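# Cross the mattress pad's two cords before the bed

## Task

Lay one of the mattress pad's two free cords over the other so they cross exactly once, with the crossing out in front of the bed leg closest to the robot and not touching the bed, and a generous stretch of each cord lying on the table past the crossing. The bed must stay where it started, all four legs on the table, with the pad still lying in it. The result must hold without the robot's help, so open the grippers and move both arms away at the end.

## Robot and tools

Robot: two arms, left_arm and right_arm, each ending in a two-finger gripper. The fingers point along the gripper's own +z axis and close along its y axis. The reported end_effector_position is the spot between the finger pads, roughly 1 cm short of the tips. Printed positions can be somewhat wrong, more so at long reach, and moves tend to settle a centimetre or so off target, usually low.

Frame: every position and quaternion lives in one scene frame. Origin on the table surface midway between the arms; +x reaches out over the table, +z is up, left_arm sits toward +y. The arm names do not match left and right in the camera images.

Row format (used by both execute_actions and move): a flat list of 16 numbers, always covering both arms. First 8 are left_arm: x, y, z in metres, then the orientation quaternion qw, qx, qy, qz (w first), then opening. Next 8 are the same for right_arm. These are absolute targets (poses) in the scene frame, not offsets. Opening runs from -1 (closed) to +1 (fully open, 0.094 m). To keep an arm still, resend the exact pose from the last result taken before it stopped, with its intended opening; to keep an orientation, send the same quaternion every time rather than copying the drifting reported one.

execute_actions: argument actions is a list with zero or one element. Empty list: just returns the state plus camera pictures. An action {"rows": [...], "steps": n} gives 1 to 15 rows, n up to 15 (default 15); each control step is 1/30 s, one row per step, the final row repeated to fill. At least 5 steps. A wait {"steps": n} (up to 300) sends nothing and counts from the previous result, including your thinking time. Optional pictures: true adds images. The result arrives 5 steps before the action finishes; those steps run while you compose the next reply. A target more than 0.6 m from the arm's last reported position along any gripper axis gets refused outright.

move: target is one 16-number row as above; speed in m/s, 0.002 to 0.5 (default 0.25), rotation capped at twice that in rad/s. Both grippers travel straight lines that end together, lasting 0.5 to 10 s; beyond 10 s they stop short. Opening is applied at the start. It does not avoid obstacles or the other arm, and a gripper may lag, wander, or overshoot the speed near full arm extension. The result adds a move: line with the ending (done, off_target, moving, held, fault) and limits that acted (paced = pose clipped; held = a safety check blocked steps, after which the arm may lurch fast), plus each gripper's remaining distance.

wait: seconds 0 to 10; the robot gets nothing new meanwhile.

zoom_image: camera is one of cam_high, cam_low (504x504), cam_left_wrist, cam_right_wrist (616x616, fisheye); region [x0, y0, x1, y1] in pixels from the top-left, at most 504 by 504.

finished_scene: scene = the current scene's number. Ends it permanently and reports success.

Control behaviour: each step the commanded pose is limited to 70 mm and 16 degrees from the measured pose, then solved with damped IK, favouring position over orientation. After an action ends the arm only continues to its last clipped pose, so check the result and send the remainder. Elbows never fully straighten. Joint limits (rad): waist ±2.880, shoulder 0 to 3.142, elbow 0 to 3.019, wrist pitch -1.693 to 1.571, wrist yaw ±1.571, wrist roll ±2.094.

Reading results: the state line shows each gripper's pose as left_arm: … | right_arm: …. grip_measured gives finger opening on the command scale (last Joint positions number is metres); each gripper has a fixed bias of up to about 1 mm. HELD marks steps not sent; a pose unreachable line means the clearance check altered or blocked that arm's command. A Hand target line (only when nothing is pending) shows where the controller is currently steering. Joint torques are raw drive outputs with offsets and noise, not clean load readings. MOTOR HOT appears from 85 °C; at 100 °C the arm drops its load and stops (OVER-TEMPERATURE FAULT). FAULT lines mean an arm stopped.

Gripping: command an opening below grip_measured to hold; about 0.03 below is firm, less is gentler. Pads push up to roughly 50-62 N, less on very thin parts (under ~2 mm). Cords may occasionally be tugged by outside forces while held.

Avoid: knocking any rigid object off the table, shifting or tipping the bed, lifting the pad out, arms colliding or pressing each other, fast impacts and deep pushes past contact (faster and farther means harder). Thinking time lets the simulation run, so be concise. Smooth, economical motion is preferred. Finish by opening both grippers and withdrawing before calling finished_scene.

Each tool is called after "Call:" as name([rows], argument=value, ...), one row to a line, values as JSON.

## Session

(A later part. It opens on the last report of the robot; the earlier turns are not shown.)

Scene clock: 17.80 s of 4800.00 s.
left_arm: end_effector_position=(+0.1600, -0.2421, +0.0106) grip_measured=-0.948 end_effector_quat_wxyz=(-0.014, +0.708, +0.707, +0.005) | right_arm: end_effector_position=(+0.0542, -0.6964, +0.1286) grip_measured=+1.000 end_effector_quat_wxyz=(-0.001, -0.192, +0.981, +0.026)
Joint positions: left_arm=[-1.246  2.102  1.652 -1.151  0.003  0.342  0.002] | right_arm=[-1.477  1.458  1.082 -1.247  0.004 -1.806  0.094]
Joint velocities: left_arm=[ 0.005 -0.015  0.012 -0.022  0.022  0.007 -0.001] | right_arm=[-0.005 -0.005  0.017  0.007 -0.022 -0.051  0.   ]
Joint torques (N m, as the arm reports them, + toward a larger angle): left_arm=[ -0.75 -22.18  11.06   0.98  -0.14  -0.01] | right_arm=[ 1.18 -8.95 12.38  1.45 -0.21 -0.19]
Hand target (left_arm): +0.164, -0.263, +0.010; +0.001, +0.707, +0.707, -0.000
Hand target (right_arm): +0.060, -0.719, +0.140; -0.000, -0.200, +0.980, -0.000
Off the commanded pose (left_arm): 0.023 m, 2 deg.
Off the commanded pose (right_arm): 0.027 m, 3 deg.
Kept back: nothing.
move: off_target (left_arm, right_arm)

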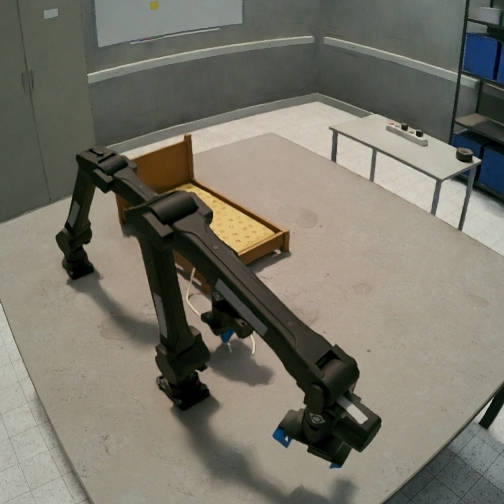

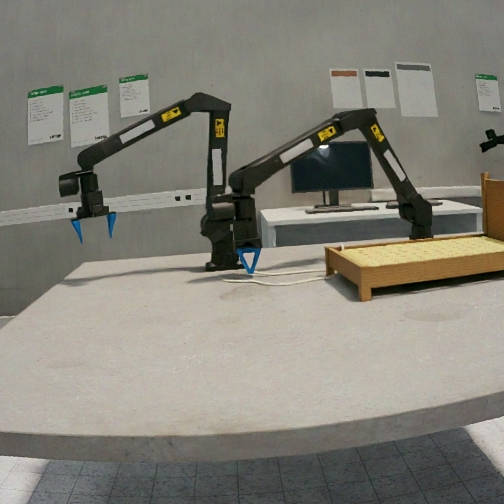

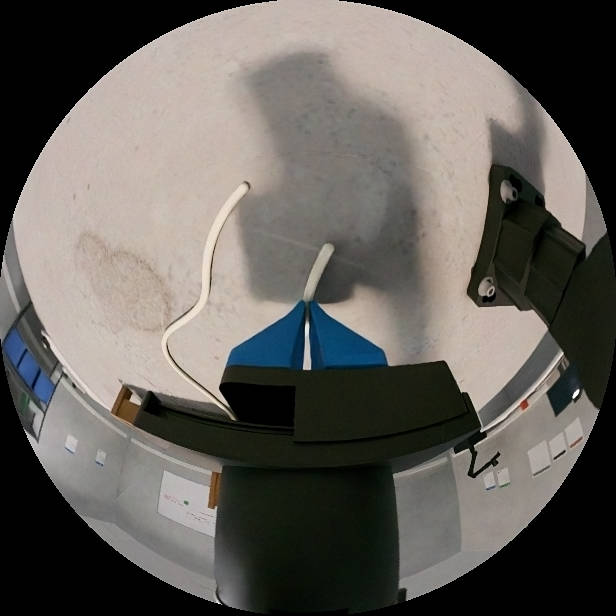

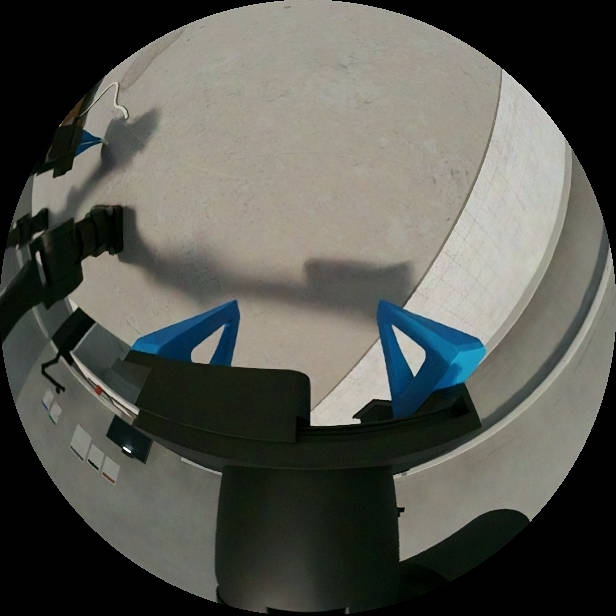

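Call:
execute_actions([
  {"rows":[[0.165,-0.265,0.006,0,0.707,0.707,0,-0.975,0.06,-0.72,0.14,0,-0.2,0.98,0,1],[0.165,-0.265,0.004,0,0.707,0.707,0,-0.975,0.06,-0.72,0.14,0,-0.2,0.98,0,1],[0.165,-0.265,0.004,0,0.707,0.707,0,-0.975,0.06,-0.72,0.14,0,-0.2,0.98,0,1],[0.165,-0.265,0.004,0,0.707,0.707,0,-0.975,0.06,-0.72,0.14,0,-0.2,0.98,0,1],[0.165,-0.265,0.004,0,0.707,0.707,0,-0.4,0.06,-0.72,0.14,0,-0.2,0.98,0,1]],"steps":13},
])

Call:
move(target=[0.168,-0.265,0.06,0,0.707,0.707,0,-0.3,0.06,-0.72,0.14,0,-0.2,0.98,0,1])

Call:
move(target=[0.229,-0.285,0.032,0,0.82,0.572,0,-0.3,0.06,-0.72,0.14,0,-0.2,0.98,0,1])

Scene clock: 18.33 s of 4800.00 s.
left_arm: end_effector_position=(+0.1604, -0.2432, +0.0086) grip_measured=-0.407 end_effector_quat_wxyz=(-0.013, +0.707, +0.707, +0.005) | right_arm: end_effector_position=(+0.0542, -0.6964, +0.1286) grip_measured=+1.000 end_effector_quat_wxyz=(-0.001, -0.192, +0.981, +0.026)
Joint positions: left_arm=[-1.246  2.106  1.652 -1.144  0.003  0.341  0.028] | right_arm=[-1.477  1.458  1.082 -1.247  0.004 -1.806  0.094]
Joint velocities: left_arm=[-0.015 -0.005  0.002  0.002  0.007  0.007  0.01 ] | right_arm=[ 0.005 -0.005 -0.012  0.002 -0.066 -0.022  0.   ]
Joint torques (N m, as the arm reports them, + toward a larger angle): left_arm=[ -0.53 -22.09  10.87   1.04  -0.12  -0.01] | right_arm=[ 1.15 -8.95 12.36  1.44 -0.22 -0.18]
Steps of this call (steps 1 to 8: nothing new was sent; steps 9 to 16: the first 8 steps of this action). Readings (end_effector_position):
9: left_arm (+0.1601, -0.2422, +0.0106) | right_arm (+0.0542, -0.6964, +0.1286)
10: left_arm (+0.1602, -0.2425, +0.0104) | right_arm (+0.0542, -0.6964, +0.1286)
12: left_arm (+0.1604, -0.2431, +0.0099) | right_arm (+0.0542, -0.6964, +0.1286)
16: the state above

Scene clock: 19.40 s of 4800.00 s.
left_arm: end_effector_position=(+0.1628, -0.2499, +0.0360) grip_measured=-0.302 end_effector_quat_wxyz=(-0.022, +0.707, +0.707, +0.009) | right_arm: end_effector_position=(+0.0542, -0.6964, +0.1286) grip_measured=+1.000 end_effector_quat_wxyz=(-0.001, -0.192, +0.981, +0.026)
Joint positions: left_arm=[-1.246  2.107  1.732 -1.244  0.003  0.341  0.033] | right_arm=[-1.477  1.458  1.082 -1.247  0.004 -1.806  0.094]
Joint velocities: left_arm=[-0.015  0.005  0.022  0.002 -0.007 -0.022  0.001] | right_arm=[-0.015 -0.005 -0.007  0.007  0.007 -0.037  0.   ]
Joint torques (N m, as the arm reports them, + toward a larger angle): left_arm=[ -0.25 -27.64  10.65   0.39  -0.12   0.03] | right_arm=[ 1.14 -8.94 12.35  1.45 -0.22 -0.18]
Hand target (left_arm): +0.168, -0.265, +0.059; +0.000, +0.707, +0.707, -0.000
Hand target (right_arm): +0.060, -0.719, +0.140; -0.000, -0.200, +0.980, -0.000
Off your previous action's commanded pose (left_arm): 0.023 m, 2 deg at its last step (step 5 of this call).
Off your previous action's commanded pose (right_arm): 0.027 m, 3 deg at its last step (step 5 of this call).
Off the commanded pose (left_arm): 0.029 m, 3 deg.
Off the commanded pose (right_arm): 0.027 m, 3 deg.
Kept back: nothing.
move: off_target (left_arm, right_arm)

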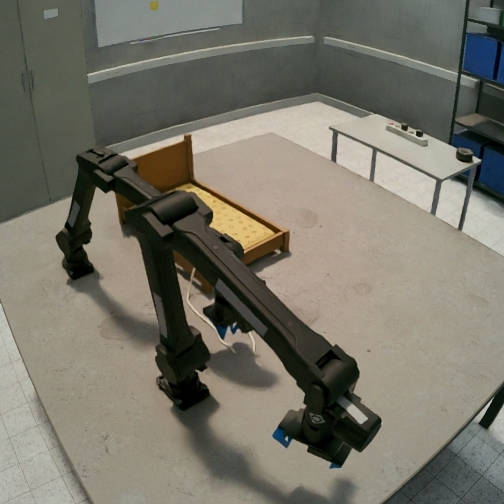

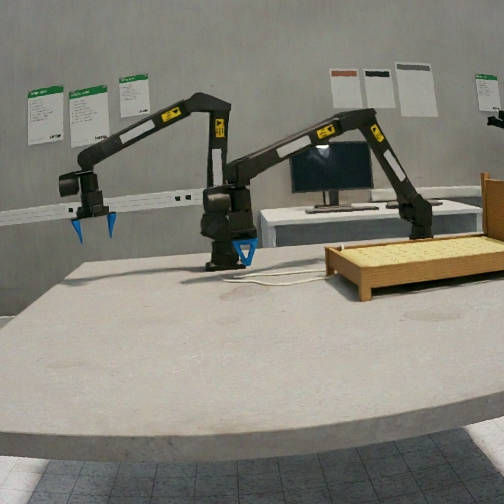

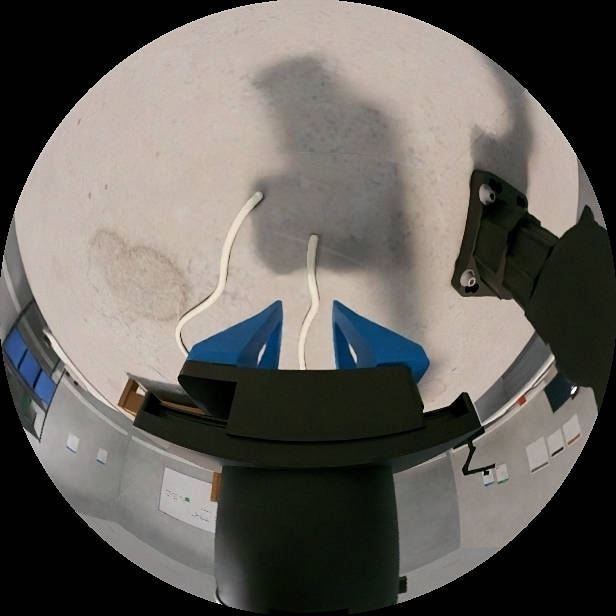

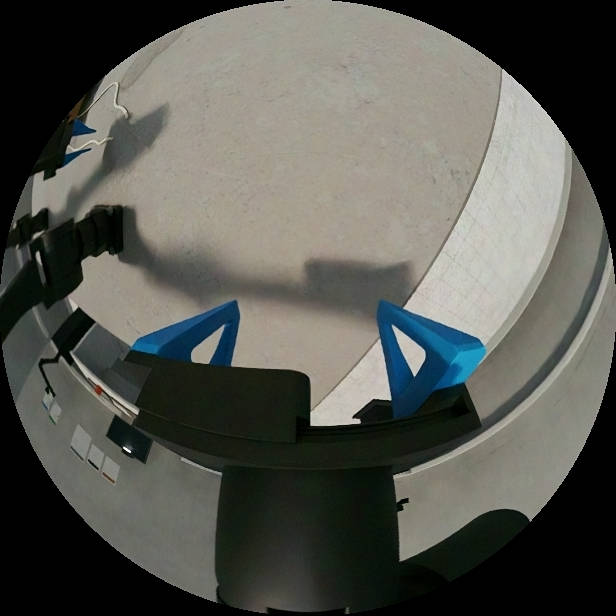

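Scene clock: 20.70 s of 4800.00 s.
left_arm: end_effector_position=(+0.2213, -0.2724, +0.0341) grip_measured=-0.302 end_effector_quat_wxyz=(-0.004, +0.818, +0.576, +0.001) | right_arm: end_effector_position=(+0.0542, -0.6964, +0.1286) grip_measured=+1.000 end_effector_quat_wxyz=(-0.001, -0.192, +0.981, +0.026)
Joint positions: left_arm=[-1.175  2.195  1.881 -1.265  0.     0.756  0.033] | right_arm=[-1.477  1.458  1.082 -1.247  0.004 -1.806  0.094]
Joint velocities: left_arm=[-0.005 -0.015  0.027 -0.007  0.007  0.007  0.   ] | right_arm=[-0.005  0.005 -0.002  0.002  0.037 -0.022  0.   ]
Joint torques (N m, as the arm reports them, + toward a larger angle): left_arm=[ -0.01 -25.03  11.4    0.38   0.05   0.21] | right_arm=[ 1.22 -8.9  12.35  1.44 -0.21 -0.19]
Hand target (left_arm): +0.228, -0.286, +0.031; +0.001, +0.820, +0.572, -0.001
Hand target (right_arm): +0.060, -0.719, +0.140; -0.000, -0.200, +0.980, -0.000
Off the commanded pose (left_arm): 0.015 m, 1 deg.
Off the commanded pose (right_arm): 0.027 m, 3 deg.
Kept back: nothing.
move: off_target (left_arm, right_arm)

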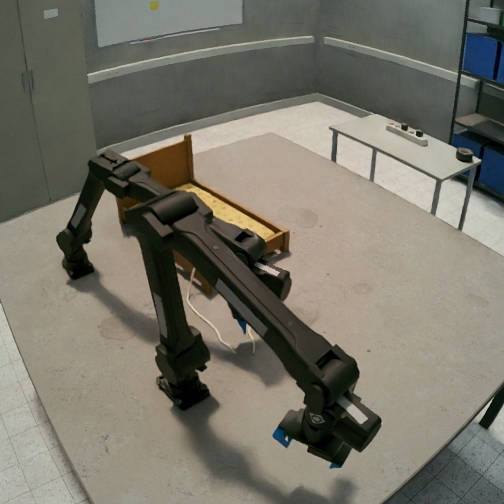

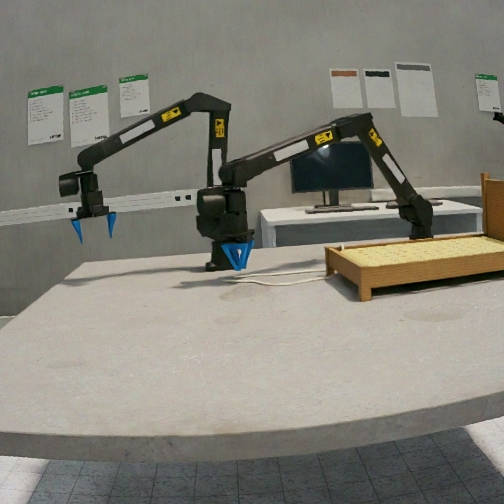

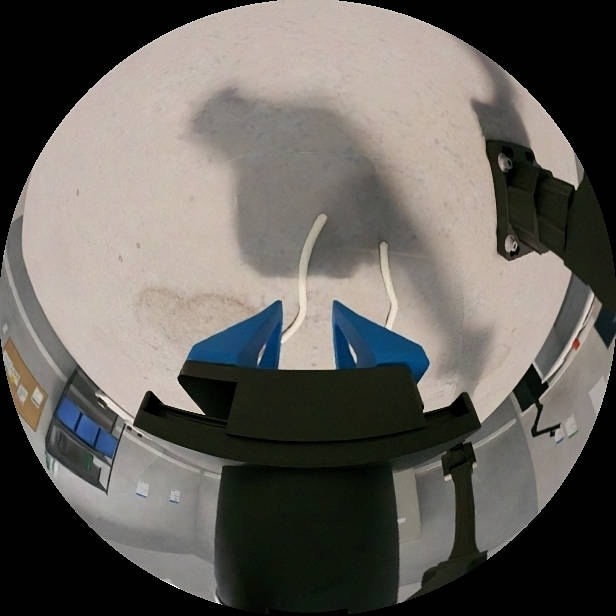

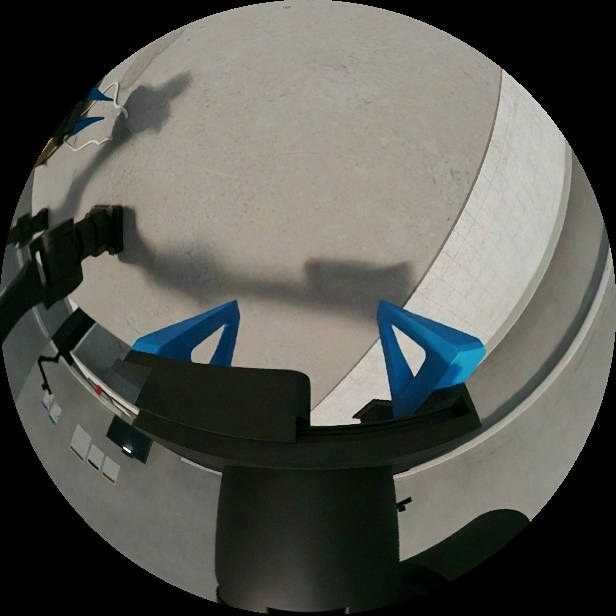

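Call:
move(target=[0.231,-0.289,-0.008,0,0.82,0.572,0,-0.3,0.06,-0.72,0.14,0,-0.2,0.98,0,1], speed=0.05)

Call:
execute_actions([
  {"rows":[[0.231,-0.289,-0.008,0,0.82,0.572,0,-0.975,0.06,-0.72,0.14,0,-0.2,0.98,0,1]],"steps":15},
])

Scene clock: 22.27 s of 4800.00 s.
left_arm: end_effector_position=(+0.2240, -0.2786, +0.0020) grip_measured=-0.302 end_effector_quat_wxyz=(-0.005, +0.819, +0.574, +0.001) | right_arm: end_effector_position=(+0.0542, -0.6964, +0.1286) grip_measured=+1.000 end_effector_quat_wxyz=(-0.001, -0.192, +0.981, +0.026)
Joint positions: left_arm=[-1.175  2.246  1.883 -1.217  0.     0.76   0.033] | right_arm=[-1.477  1.458  1.082 -1.247  0.004 -1.806  0.094]
Joint velocities: left_arm=[-0.005 -0.005 -0.007  0.012 -0.037 -0.037  0.   ] | right_arm=[-0.005 -0.015  0.002 -0.002 -0.051  0.007  0.   ]
Joint torques (N m, as the arm reports them, + toward a larger angle): left_arm=[  0.19 -24.99   9.98   1.11  -0.02   0.13] | right_arm=[ 1.24 -8.87 12.38  1.45 -0.22 -0.19]
Hand target (left_arm): +0.230, -0.288, -0.008; +0.000, +0.820, +0.572, -0.000
Hand target (right_arm): +0.060, -0.719, +0.140; -0.000, -0.200, +0.980, -0.000
Off the commanded pose (left_arm): 0.016 m, 1 deg.
Off the commanded pose (right_arm): 0.027 m, 3 deg.
Kept back: nothing.
move: off_target (left_arm, right_arm)

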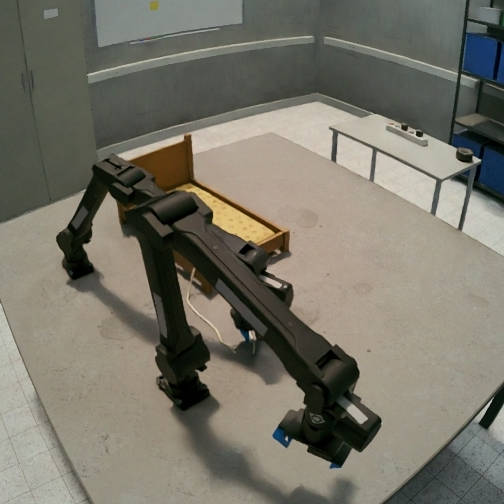

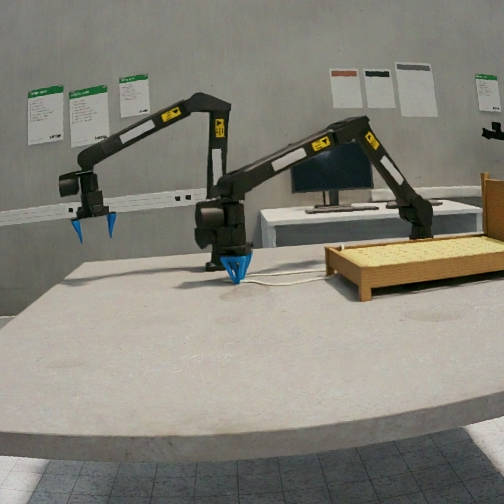

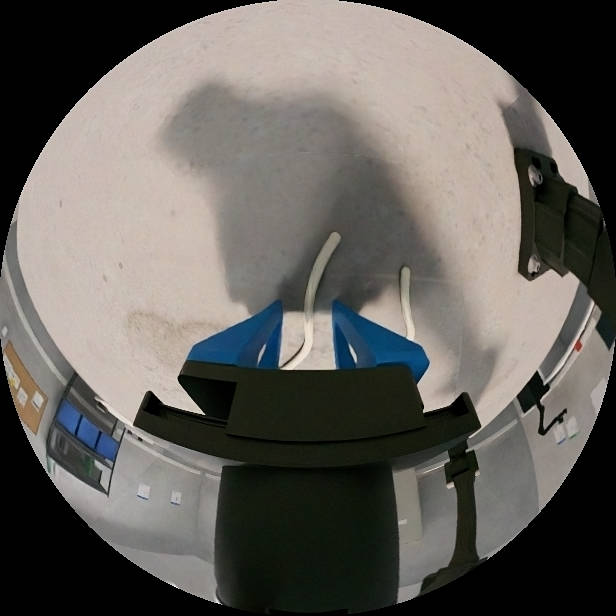

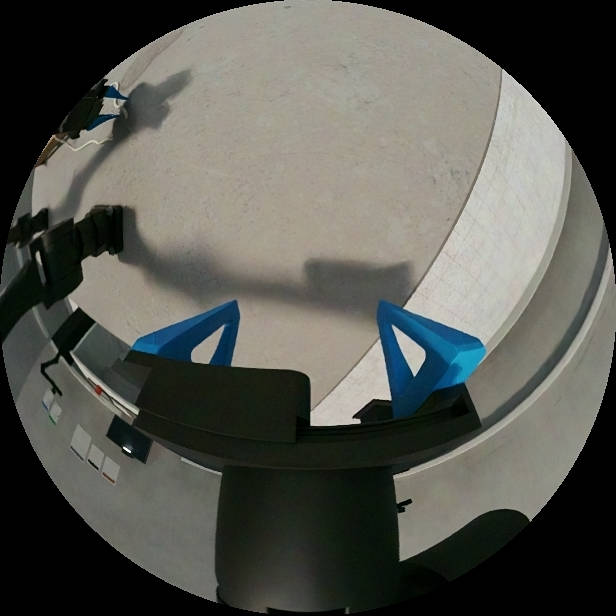

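Scene clock: 22.60 s of 4800.00 s.
left_arm: end_effector_position=(+0.2240, -0.2786, +0.0020) grip_measured=-0.949 end_effector_quat_wxyz=(-0.005, +0.819, +0.574, +0.001) | right_arm: end_effector_position=(+0.0542, -0.6964, +0.1286) grip_measured=+1.000 end_effector_quat_wxyz=(-0.001, -0.192, +0.981, +0.026)
Joint positions: left_arm=[-1.175  2.246  1.883 -1.217  0.     0.76   0.002] | right_arm=[-1.477  1.458  1.082 -1.247  0.004 -1.806  0.094]
Joint velocities: left_arm=[-0.005 -0.005 -0.012  0.002 -0.007 -0.007 -0.   ] | right_arm=[ 0.005 -0.005 -0.012 -0.012  0.037 -0.037  0.   ]
Joint torques (N m, as the arm reports them, + toward a larger angle): left_arm=[  0.08 -25.24   9.85   1.02  -0.03   0.12] | right_arm=[ 1.13 -8.93 12.37  1.46 -0.22 -0.18]
Steps of this call (steps 1 to 10: the first 10 steps of this action). Readings (end_effector_position):
1: left_arm (+0.2240, -0.2786, +0.0020) | right_arm (+0.0542, -0.6964, +0.1286)
2: left_arm (+0.2240, -0.2786, +0.0020) | right_arm (+0.0542, -0.6964, +0.1286)
4: left_arm (+0.2240, -0.2786, +0.0020) | right_arm (+0.0542, -0.6964, +0.1286)
8: left_arm (+0.2240, -0.2786, +0.0020) | right_arm (+0.0542, -0.6964, +0.1286)
10: the state above

Call:
move(target=[0.19,-0.15,0.17,0,0.94,0.34,0,-0.975,0.06,-0.72,0.14,0,-0.2,0.98,0,1])

Call:
move(target=[0.065,-0.11,0.09,0,0.995,0.1,0,-0.975,0.06,-0.72,0.14,0,-0.2,0.98,0,1])

Scene clock: 25.90 s of 4800.00 s.
left_arm: end_effector_position=(+0.1923, -0.1592, +0.1728) grip_measured=-0.949 end_effector_quat_wxyz=(+0.007, +0.940, +0.342, +0.001) | right_arm: end_effector_position=(+0.0542, -0.6964, +0.1286) grip_measured=+1.000 end_effector_quat_wxyz=(-0.001, -0.192, +0.981, +0.026)
Joint positions: left_arm=[-1.14   1.775  1.594 -1.375  0.     1.32   0.002] | right_arm=[-1.477  1.458  1.082 -1.247  0.004 -1.806  0.094]
Joint velocities: left_arm=[-0.005 -0.005  0.007  0.002 -0.081 -0.081 -0.001] | right_arm=[-0.005  0.005  0.012 -0.012  0.022  0.007  0.   ]
Joint torques (N m, as the arm reports them, + toward a larger angle): left_arm=[  0.4  -22.03   7.33   0.36   0.05   0.11] | right_arm=[ 1.16 -8.99 12.33  1.45 -0.21 -0.19]
Hand target (left_arm): +0.193, -0.153, +0.171; +0.000, +0.940, +0.340, -0.001
Hand target (right_arm): +0.060, -0.719, +0.140; -0.000, -0.200, +0.980, -0.000
Off your previous action's commanded pose (left_arm): 0.016 m, 1 deg at its last step (step 5 of this call).
Off your previous action's commanded pose (right_arm): 0.027 m, 3 deg at its last step (step 5 of this call).
Off the commanded pose (left_arm): 0.010 m, 1 deg.
Off the commanded pose (right_arm): 0.027 m, 3 deg.
Kept back: nothing.
move: off_target (right_arm)

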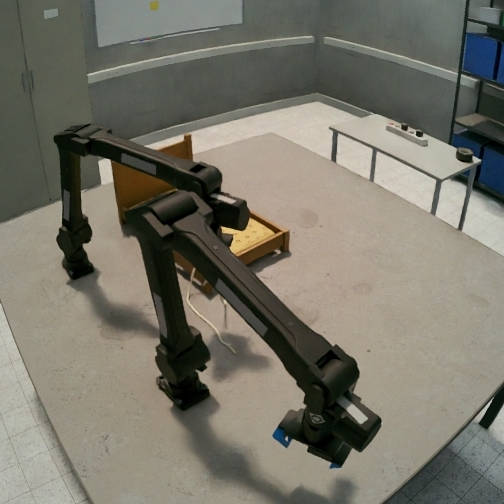

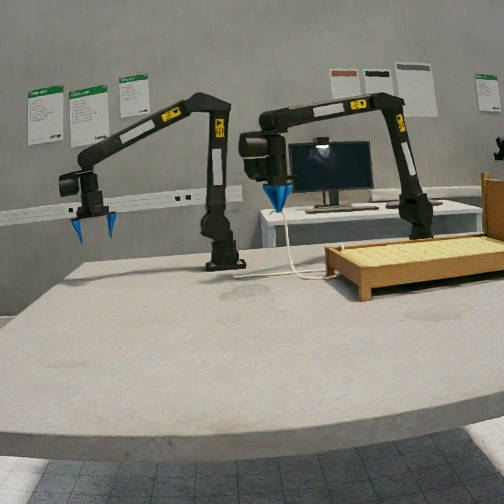

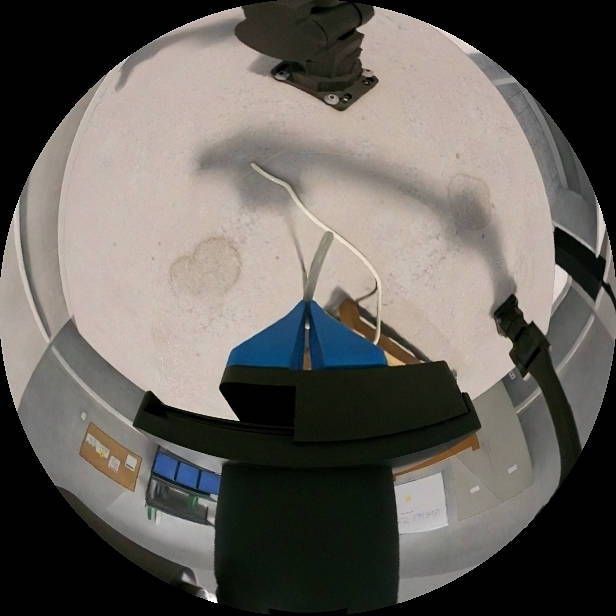

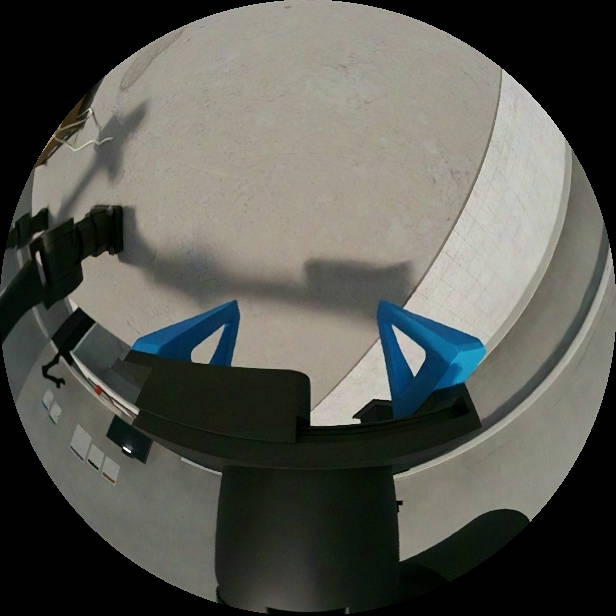

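Scene clock: 27.37 s of 4800.00 s.
left_arm: end_effector_position=(+0.0642, -0.1035, +0.0838) grip_measured=-0.949 end_effector_quat_wxyz=(-0.016, +0.994, +0.104, -0.001) | right_arm: end_effector_position=(+0.0542, -0.6964, +0.1286) grip_measured=+1.000 end_effector_quat_wxyz=(-0.001, -0.192, +0.981, +0.026)
Joint positions: left_arm=[-1.347  1.641  1.168 -1.129 -0.003  1.602  0.002] | right_arm=[-1.477  1.458  1.082 -1.247  0.004 -1.806  0.094]
Joint velocities: left_arm=[-0.024 -0.024 -0.007 -0.007 -0.007 -0.037  0.   ] | right_arm=[-0.005 -0.005 -0.002 -0.012  0.037 -0.051  0.   ]
Joint torques (N m, as the arm reports them, + toward a larger angle): left_arm=[  0.48 -19.38   6.74   0.94  -0.06   0.08] | right_arm=[ 1.19 -8.96 12.36  1.44 -0.22 -0.19]
Hand target (left_arm): +0.066, -0.105, +0.092; -0.002, +0.995, +0.100, +0.002
Hand target (right_arm): +0.060, -0.719, +0.140; -0.000, -0.200, +0.980, -0.000
Off the commanded pose (left_arm): 0.009 m, 2 deg.
Off the commanded pose (right_arm): 0.027 m, 3 deg.
Kept back: nothing.
move: off_target (right_arm)

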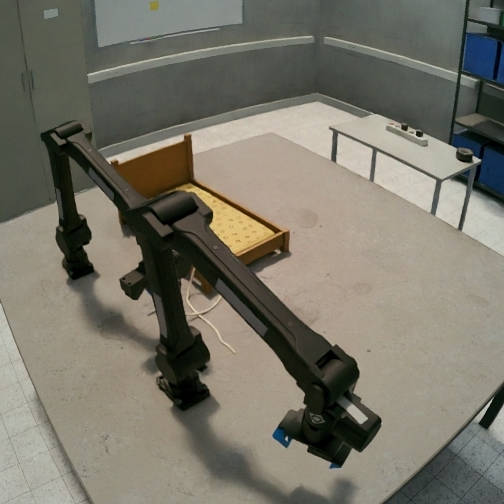

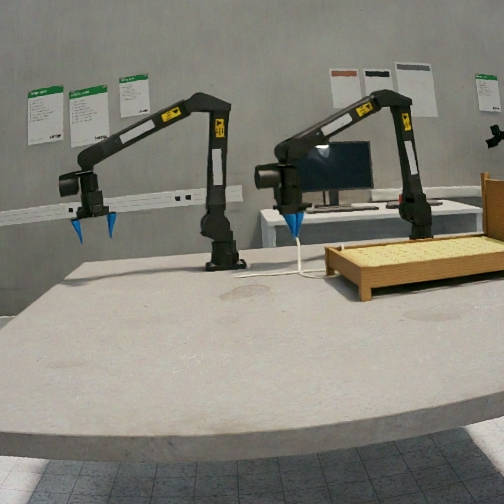

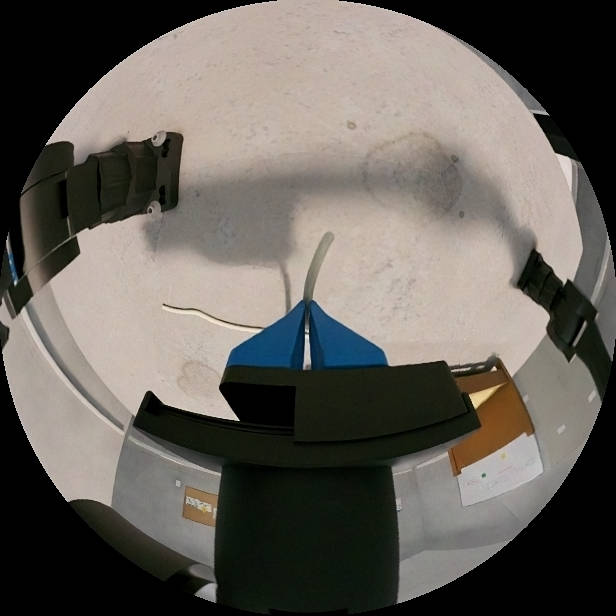

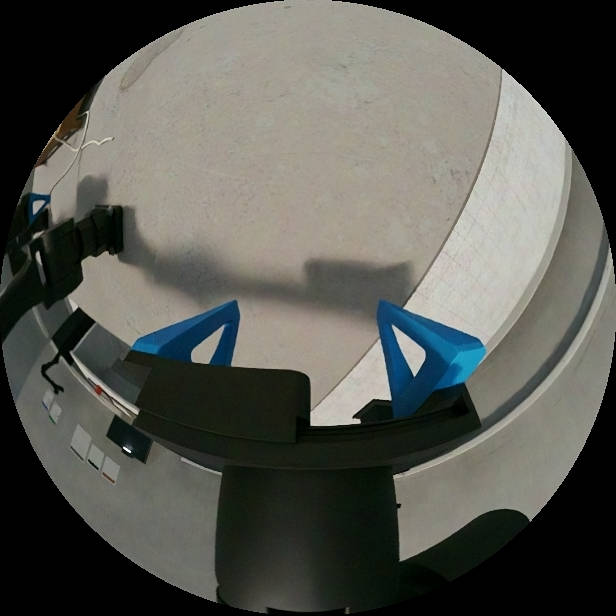

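Call:
move(target=[0.022,-0.105,-0.003,0,0.995,0.1,0,-0.975,0.06,-0.72,0.14,0,-0.2,0.98,0,1], speed=0.1)

Call:
execute_actions([
  {"rows":[[0.022,-0.105,-0.003,0,0.995,0.1,0,-0.2,0.06,-0.72,0.14,0,-0.2,0.98,0,1]],"steps":10},
])

Call:
move(target=[0.022,-0.115,0.06,0,0.995,0.1,0,-0.2,0.06,-0.72,0.14,0,-0.2,0.98,0,1])

Call:
move(target=[0.0,0.06,0.22,0,0.85,0.527,0,-0.2,0.06,-0.72,0.14,0,-0.2,0.98,0,1], speed=0.35)

Scene clock: 28.93 s of 4800.00 s.
left_arm: end_effector_position=(+0.0247, -0.1044, +0.0097) grip_measured=-0.949 end_effector_quat_wxyz=(+0.009, +0.995, +0.098, +0.002) | right_arm: end_effector_position=(+0.0542, -0.6964, +0.1286) grip_measured=+1.000 end_effector_quat_wxyz=(-0.001, -0.192, +0.981, +0.026)
Joint positions: left_arm=[-1.434  1.708  1.025 -0.871 -0.003  1.528  0.002] | right_arm=[-1.477  1.458  1.082 -1.247  0.004 -1.806  0.094]
Joint velocities: left_arm=[ 0.005 -0.005 -0.007  0.012 -0.007 -0.037 -0.001] | right_arm=[ 0.005 -0.015 -0.002 -0.022 -0.037 -0.007  0.   ]
Joint torques (N m, as the arm reports them, + toward a larger angle): left_arm=[ -0.54 -14.66   6.25   1.11   0.03   0.  ] | right_arm=[ 1.22 -8.96 12.37  1.46 -0.21 -0.19]
Hand target (left_arm): +0.022, -0.102, -0.002; -0.000, +0.995, +0.100, +0.001
Hand target (right_arm): +0.060, -0.719, +0.140; -0.000, -0.200, +0.980, -0.000
Off the commanded pose (left_arm): 0.013 m, 1 deg.
Off the commanded pose (right_arm): 0.027 m, 3 deg.
Kept back: nothing.
move: off_target (left_arm, right_arm)

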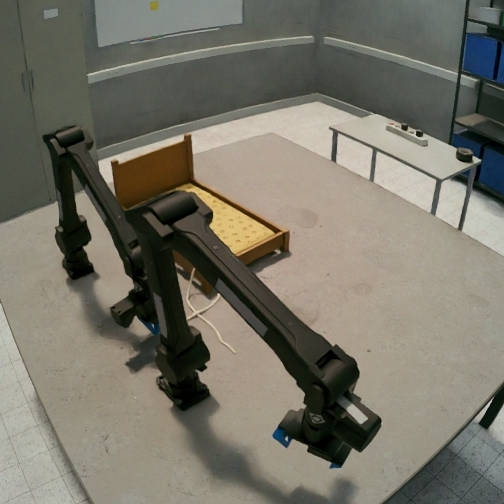

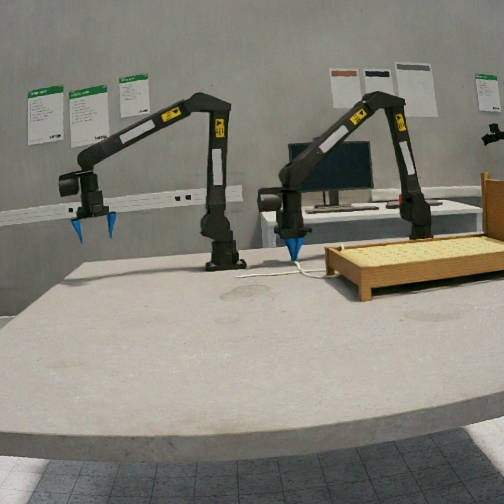

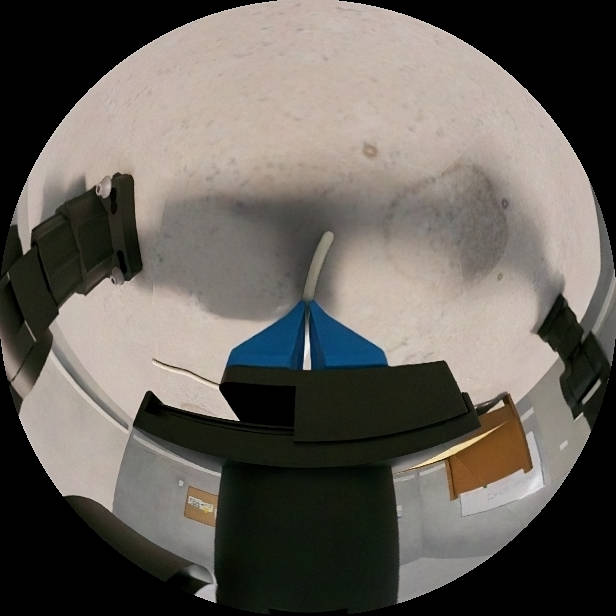

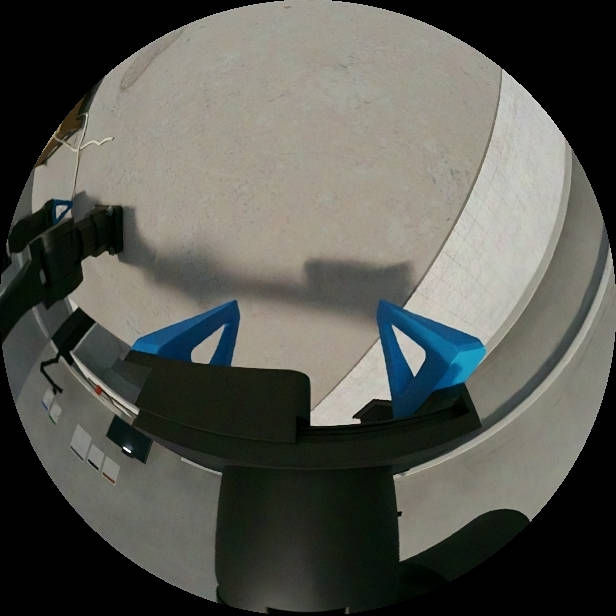

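Scene clock: 29.10 s of 4800.00 s.
left_arm: end_effector_position=(+0.0247, -0.1044, +0.0097) grip_measured=-0.205 end_effector_quat_wxyz=(+0.009, +0.995, +0.098, +0.002) | right_arm: end_effector_position=(+0.0542, -0.6964, +0.1286) grip_measured=+1.000 end_effector_quat_wxyz=(-0.001, -0.192, +0.981, +0.026)
Joint positions: left_arm=[-1.434  1.708  1.025 -0.871 -0.003  1.526  0.037] | right_arm=[-1.477  1.458  1.082 -1.247  0.004 -1.806  0.094]
Joint velocities: left_arm=[-0.015 -0.005  0.002 -0.002  0.007 -0.022  0.007] | right_arm=[-0.005 -0.005  0.007 -0.012 -0.022 -0.022  0.   ]
Joint torques (N m, as the arm reports them, + toward a larger angle): left_arm=[ -1.31 -14.56   6.64   1.11   0.1    0.03] | right_arm=[ 1.19 -9.05 12.35  1.45 -0.21 -0.19]
Steps of this call (steps 1 to 5: the first 5 steps of this action). Readings (end_effector_position):
1: left_arm (+0.0247, -0.1044, +0.0097) | right_arm (+0.0542, -0.6964, +0.1286)
2: left_arm (+0.0247, -0.1044, +0.0097) | right_arm (+0.0542, -0.6964, +0.1286)
4: left_arm (+0.0247, -0.1044, +0.0097) | right_arm (+0.0542, -0.6964, +0.1286)
5: the state above

Scene clock: 30.20 s of 4800.00 s.
left_arm: end_effector_position=(+0.0235, -0.0982, +0.0423) grip_measured=-0.202 end_effector_quat_wxyz=(-0.021, +0.995, +0.100, +0.000) | right_arm: end_effector_position=(+0.0542, -0.6964, +0.1286) grip_measured=+1.000 end_effector_quat_wxyz=(-0.001, -0.192, +0.981, +0.026)
Joint positions: left_arm=[-1.435  1.673  1.083 -1.022 -0.003  1.522  0.038] | right_arm=[-1.477  1.458  1.082 -1.247  0.004 -1.806  0.094]
Joint velocities: left_arm=[-0.015  0.005  0.027 -0.002  0.007  0.007  0.   ] | right_arm=[-0.005  0.005 -0.012  0.002 -0.007  0.051  0.   ]
Joint torques (N m, as the arm reports them, + toward a larger angle): left_arm=[ -1.01 -19.06   9.39   0.25   0.09  -0.01] | right_arm=[ 1.15 -8.89 12.35  1.44 -0.21 -0.18]
Hand target (left_arm): +0.022, -0.116, +0.060; +0.000, +0.995, +0.100, +0.000
Hand target (right_arm): +0.060, -0.719, +0.140; -0.000, -0.200, +0.980, -0.000
Off your previous action's commanded pose (left_arm): 0.013 m, 1 deg at its last step (step 5 of this call).
Off your previous action's commanded pose (right_arm): 0.027 m, 3 deg at its last step (step 5 of this call).
Off the commanded pose (left_arm): 0.024 m, 2 deg.
Off the commanded pose (right_arm): 0.027 m, 3 deg.
Kept back: nothing.
move: off_target (left_arm, right_arm)

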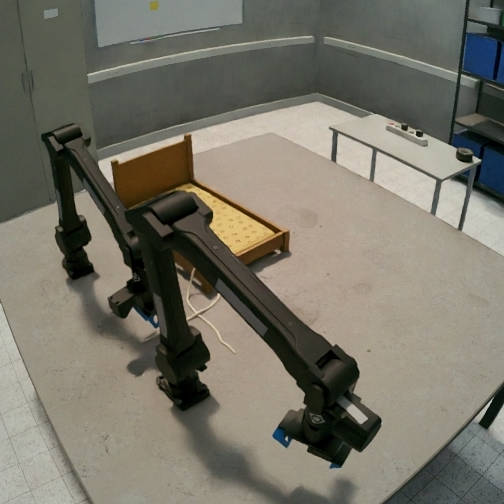

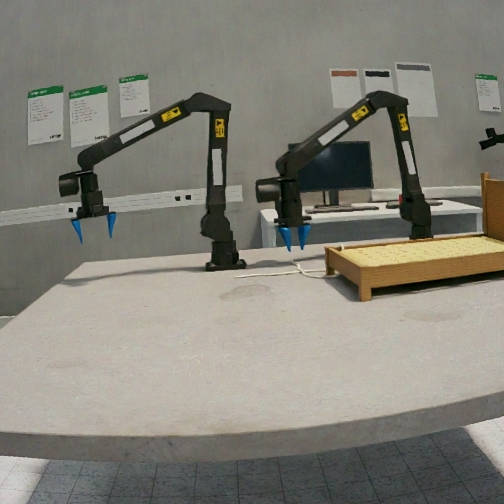

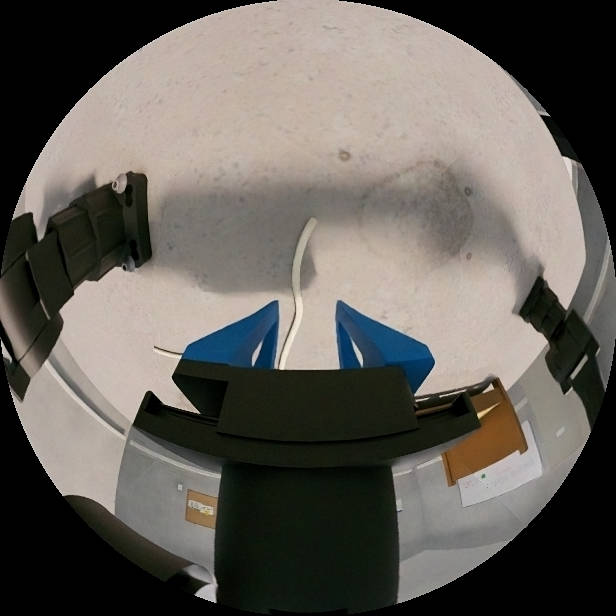

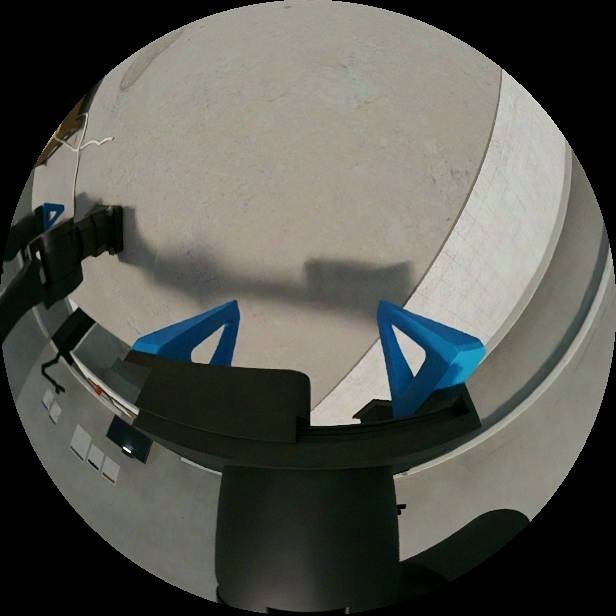

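Scene clock: 32.13 s of 4800.00 s.
left_arm: end_effector_position=(+0.0007, +0.0555, +0.2169) grip_measured=-0.202 end_effector_quat_wxyz=(-0.001, +0.855, +0.519, -0.001) | right_arm: end_effector_position=(+0.0542, -0.6964, +0.1286) grip_measured=+1.000 end_effector_quat_wxyz=(-0.001, -0.192, +0.981, +0.026)
Joint positions: left_arm=[-1.429  1.07   0.985 -1.486  0.003  0.637  0.038] | right_arm=[-1.477  1.458  1.082 -1.247  0.004 -1.806  0.094]
Joint velocities: left_arm=[-0.005 -0.015  0.007 -0.002 -0.051 -0.037  0.001] | right_arm=[-0.024 -0.005  0.012 -0.017 -0.007  0.051  0.   ]
Joint torques (N m, as the arm reports them, + toward a larger angle): left_arm=[ 0.54 -7.64  8.77  0.41 -0.1   0.  ] | right_arm=[ 1.32 -8.95 12.36  1.45 -0.21 -0.19]
Hand target (left_arm): +0.003, +0.055, +0.221; -0.000, +0.850, +0.527, -0.000
Hand target (right_arm): +0.060, -0.719, +0.140; -0.000, -0.200, +0.980, -0.000
Off the commanded pose (left_arm): 0.006 m, 1 deg.
Off the commanded pose (right_arm): 0.027 m, 3 deg.
Kept back: nothing.
move: off_target (right_arm)

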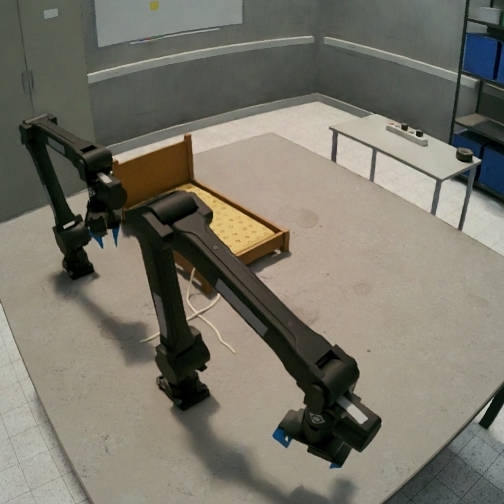

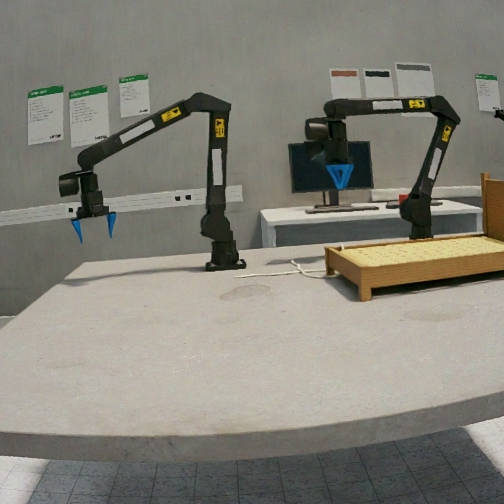

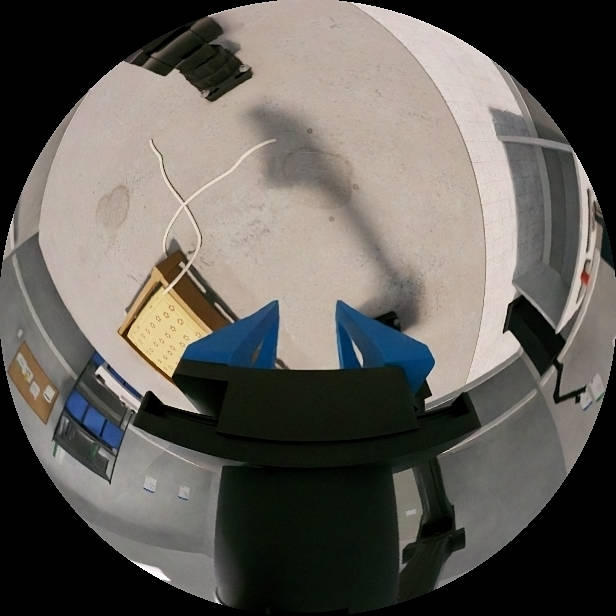

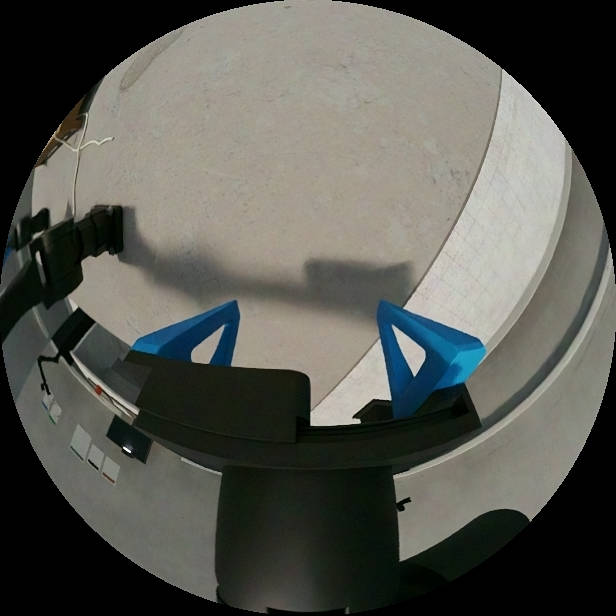

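Call:
finished_scene(scene=2)

The scene is finished: the task was done.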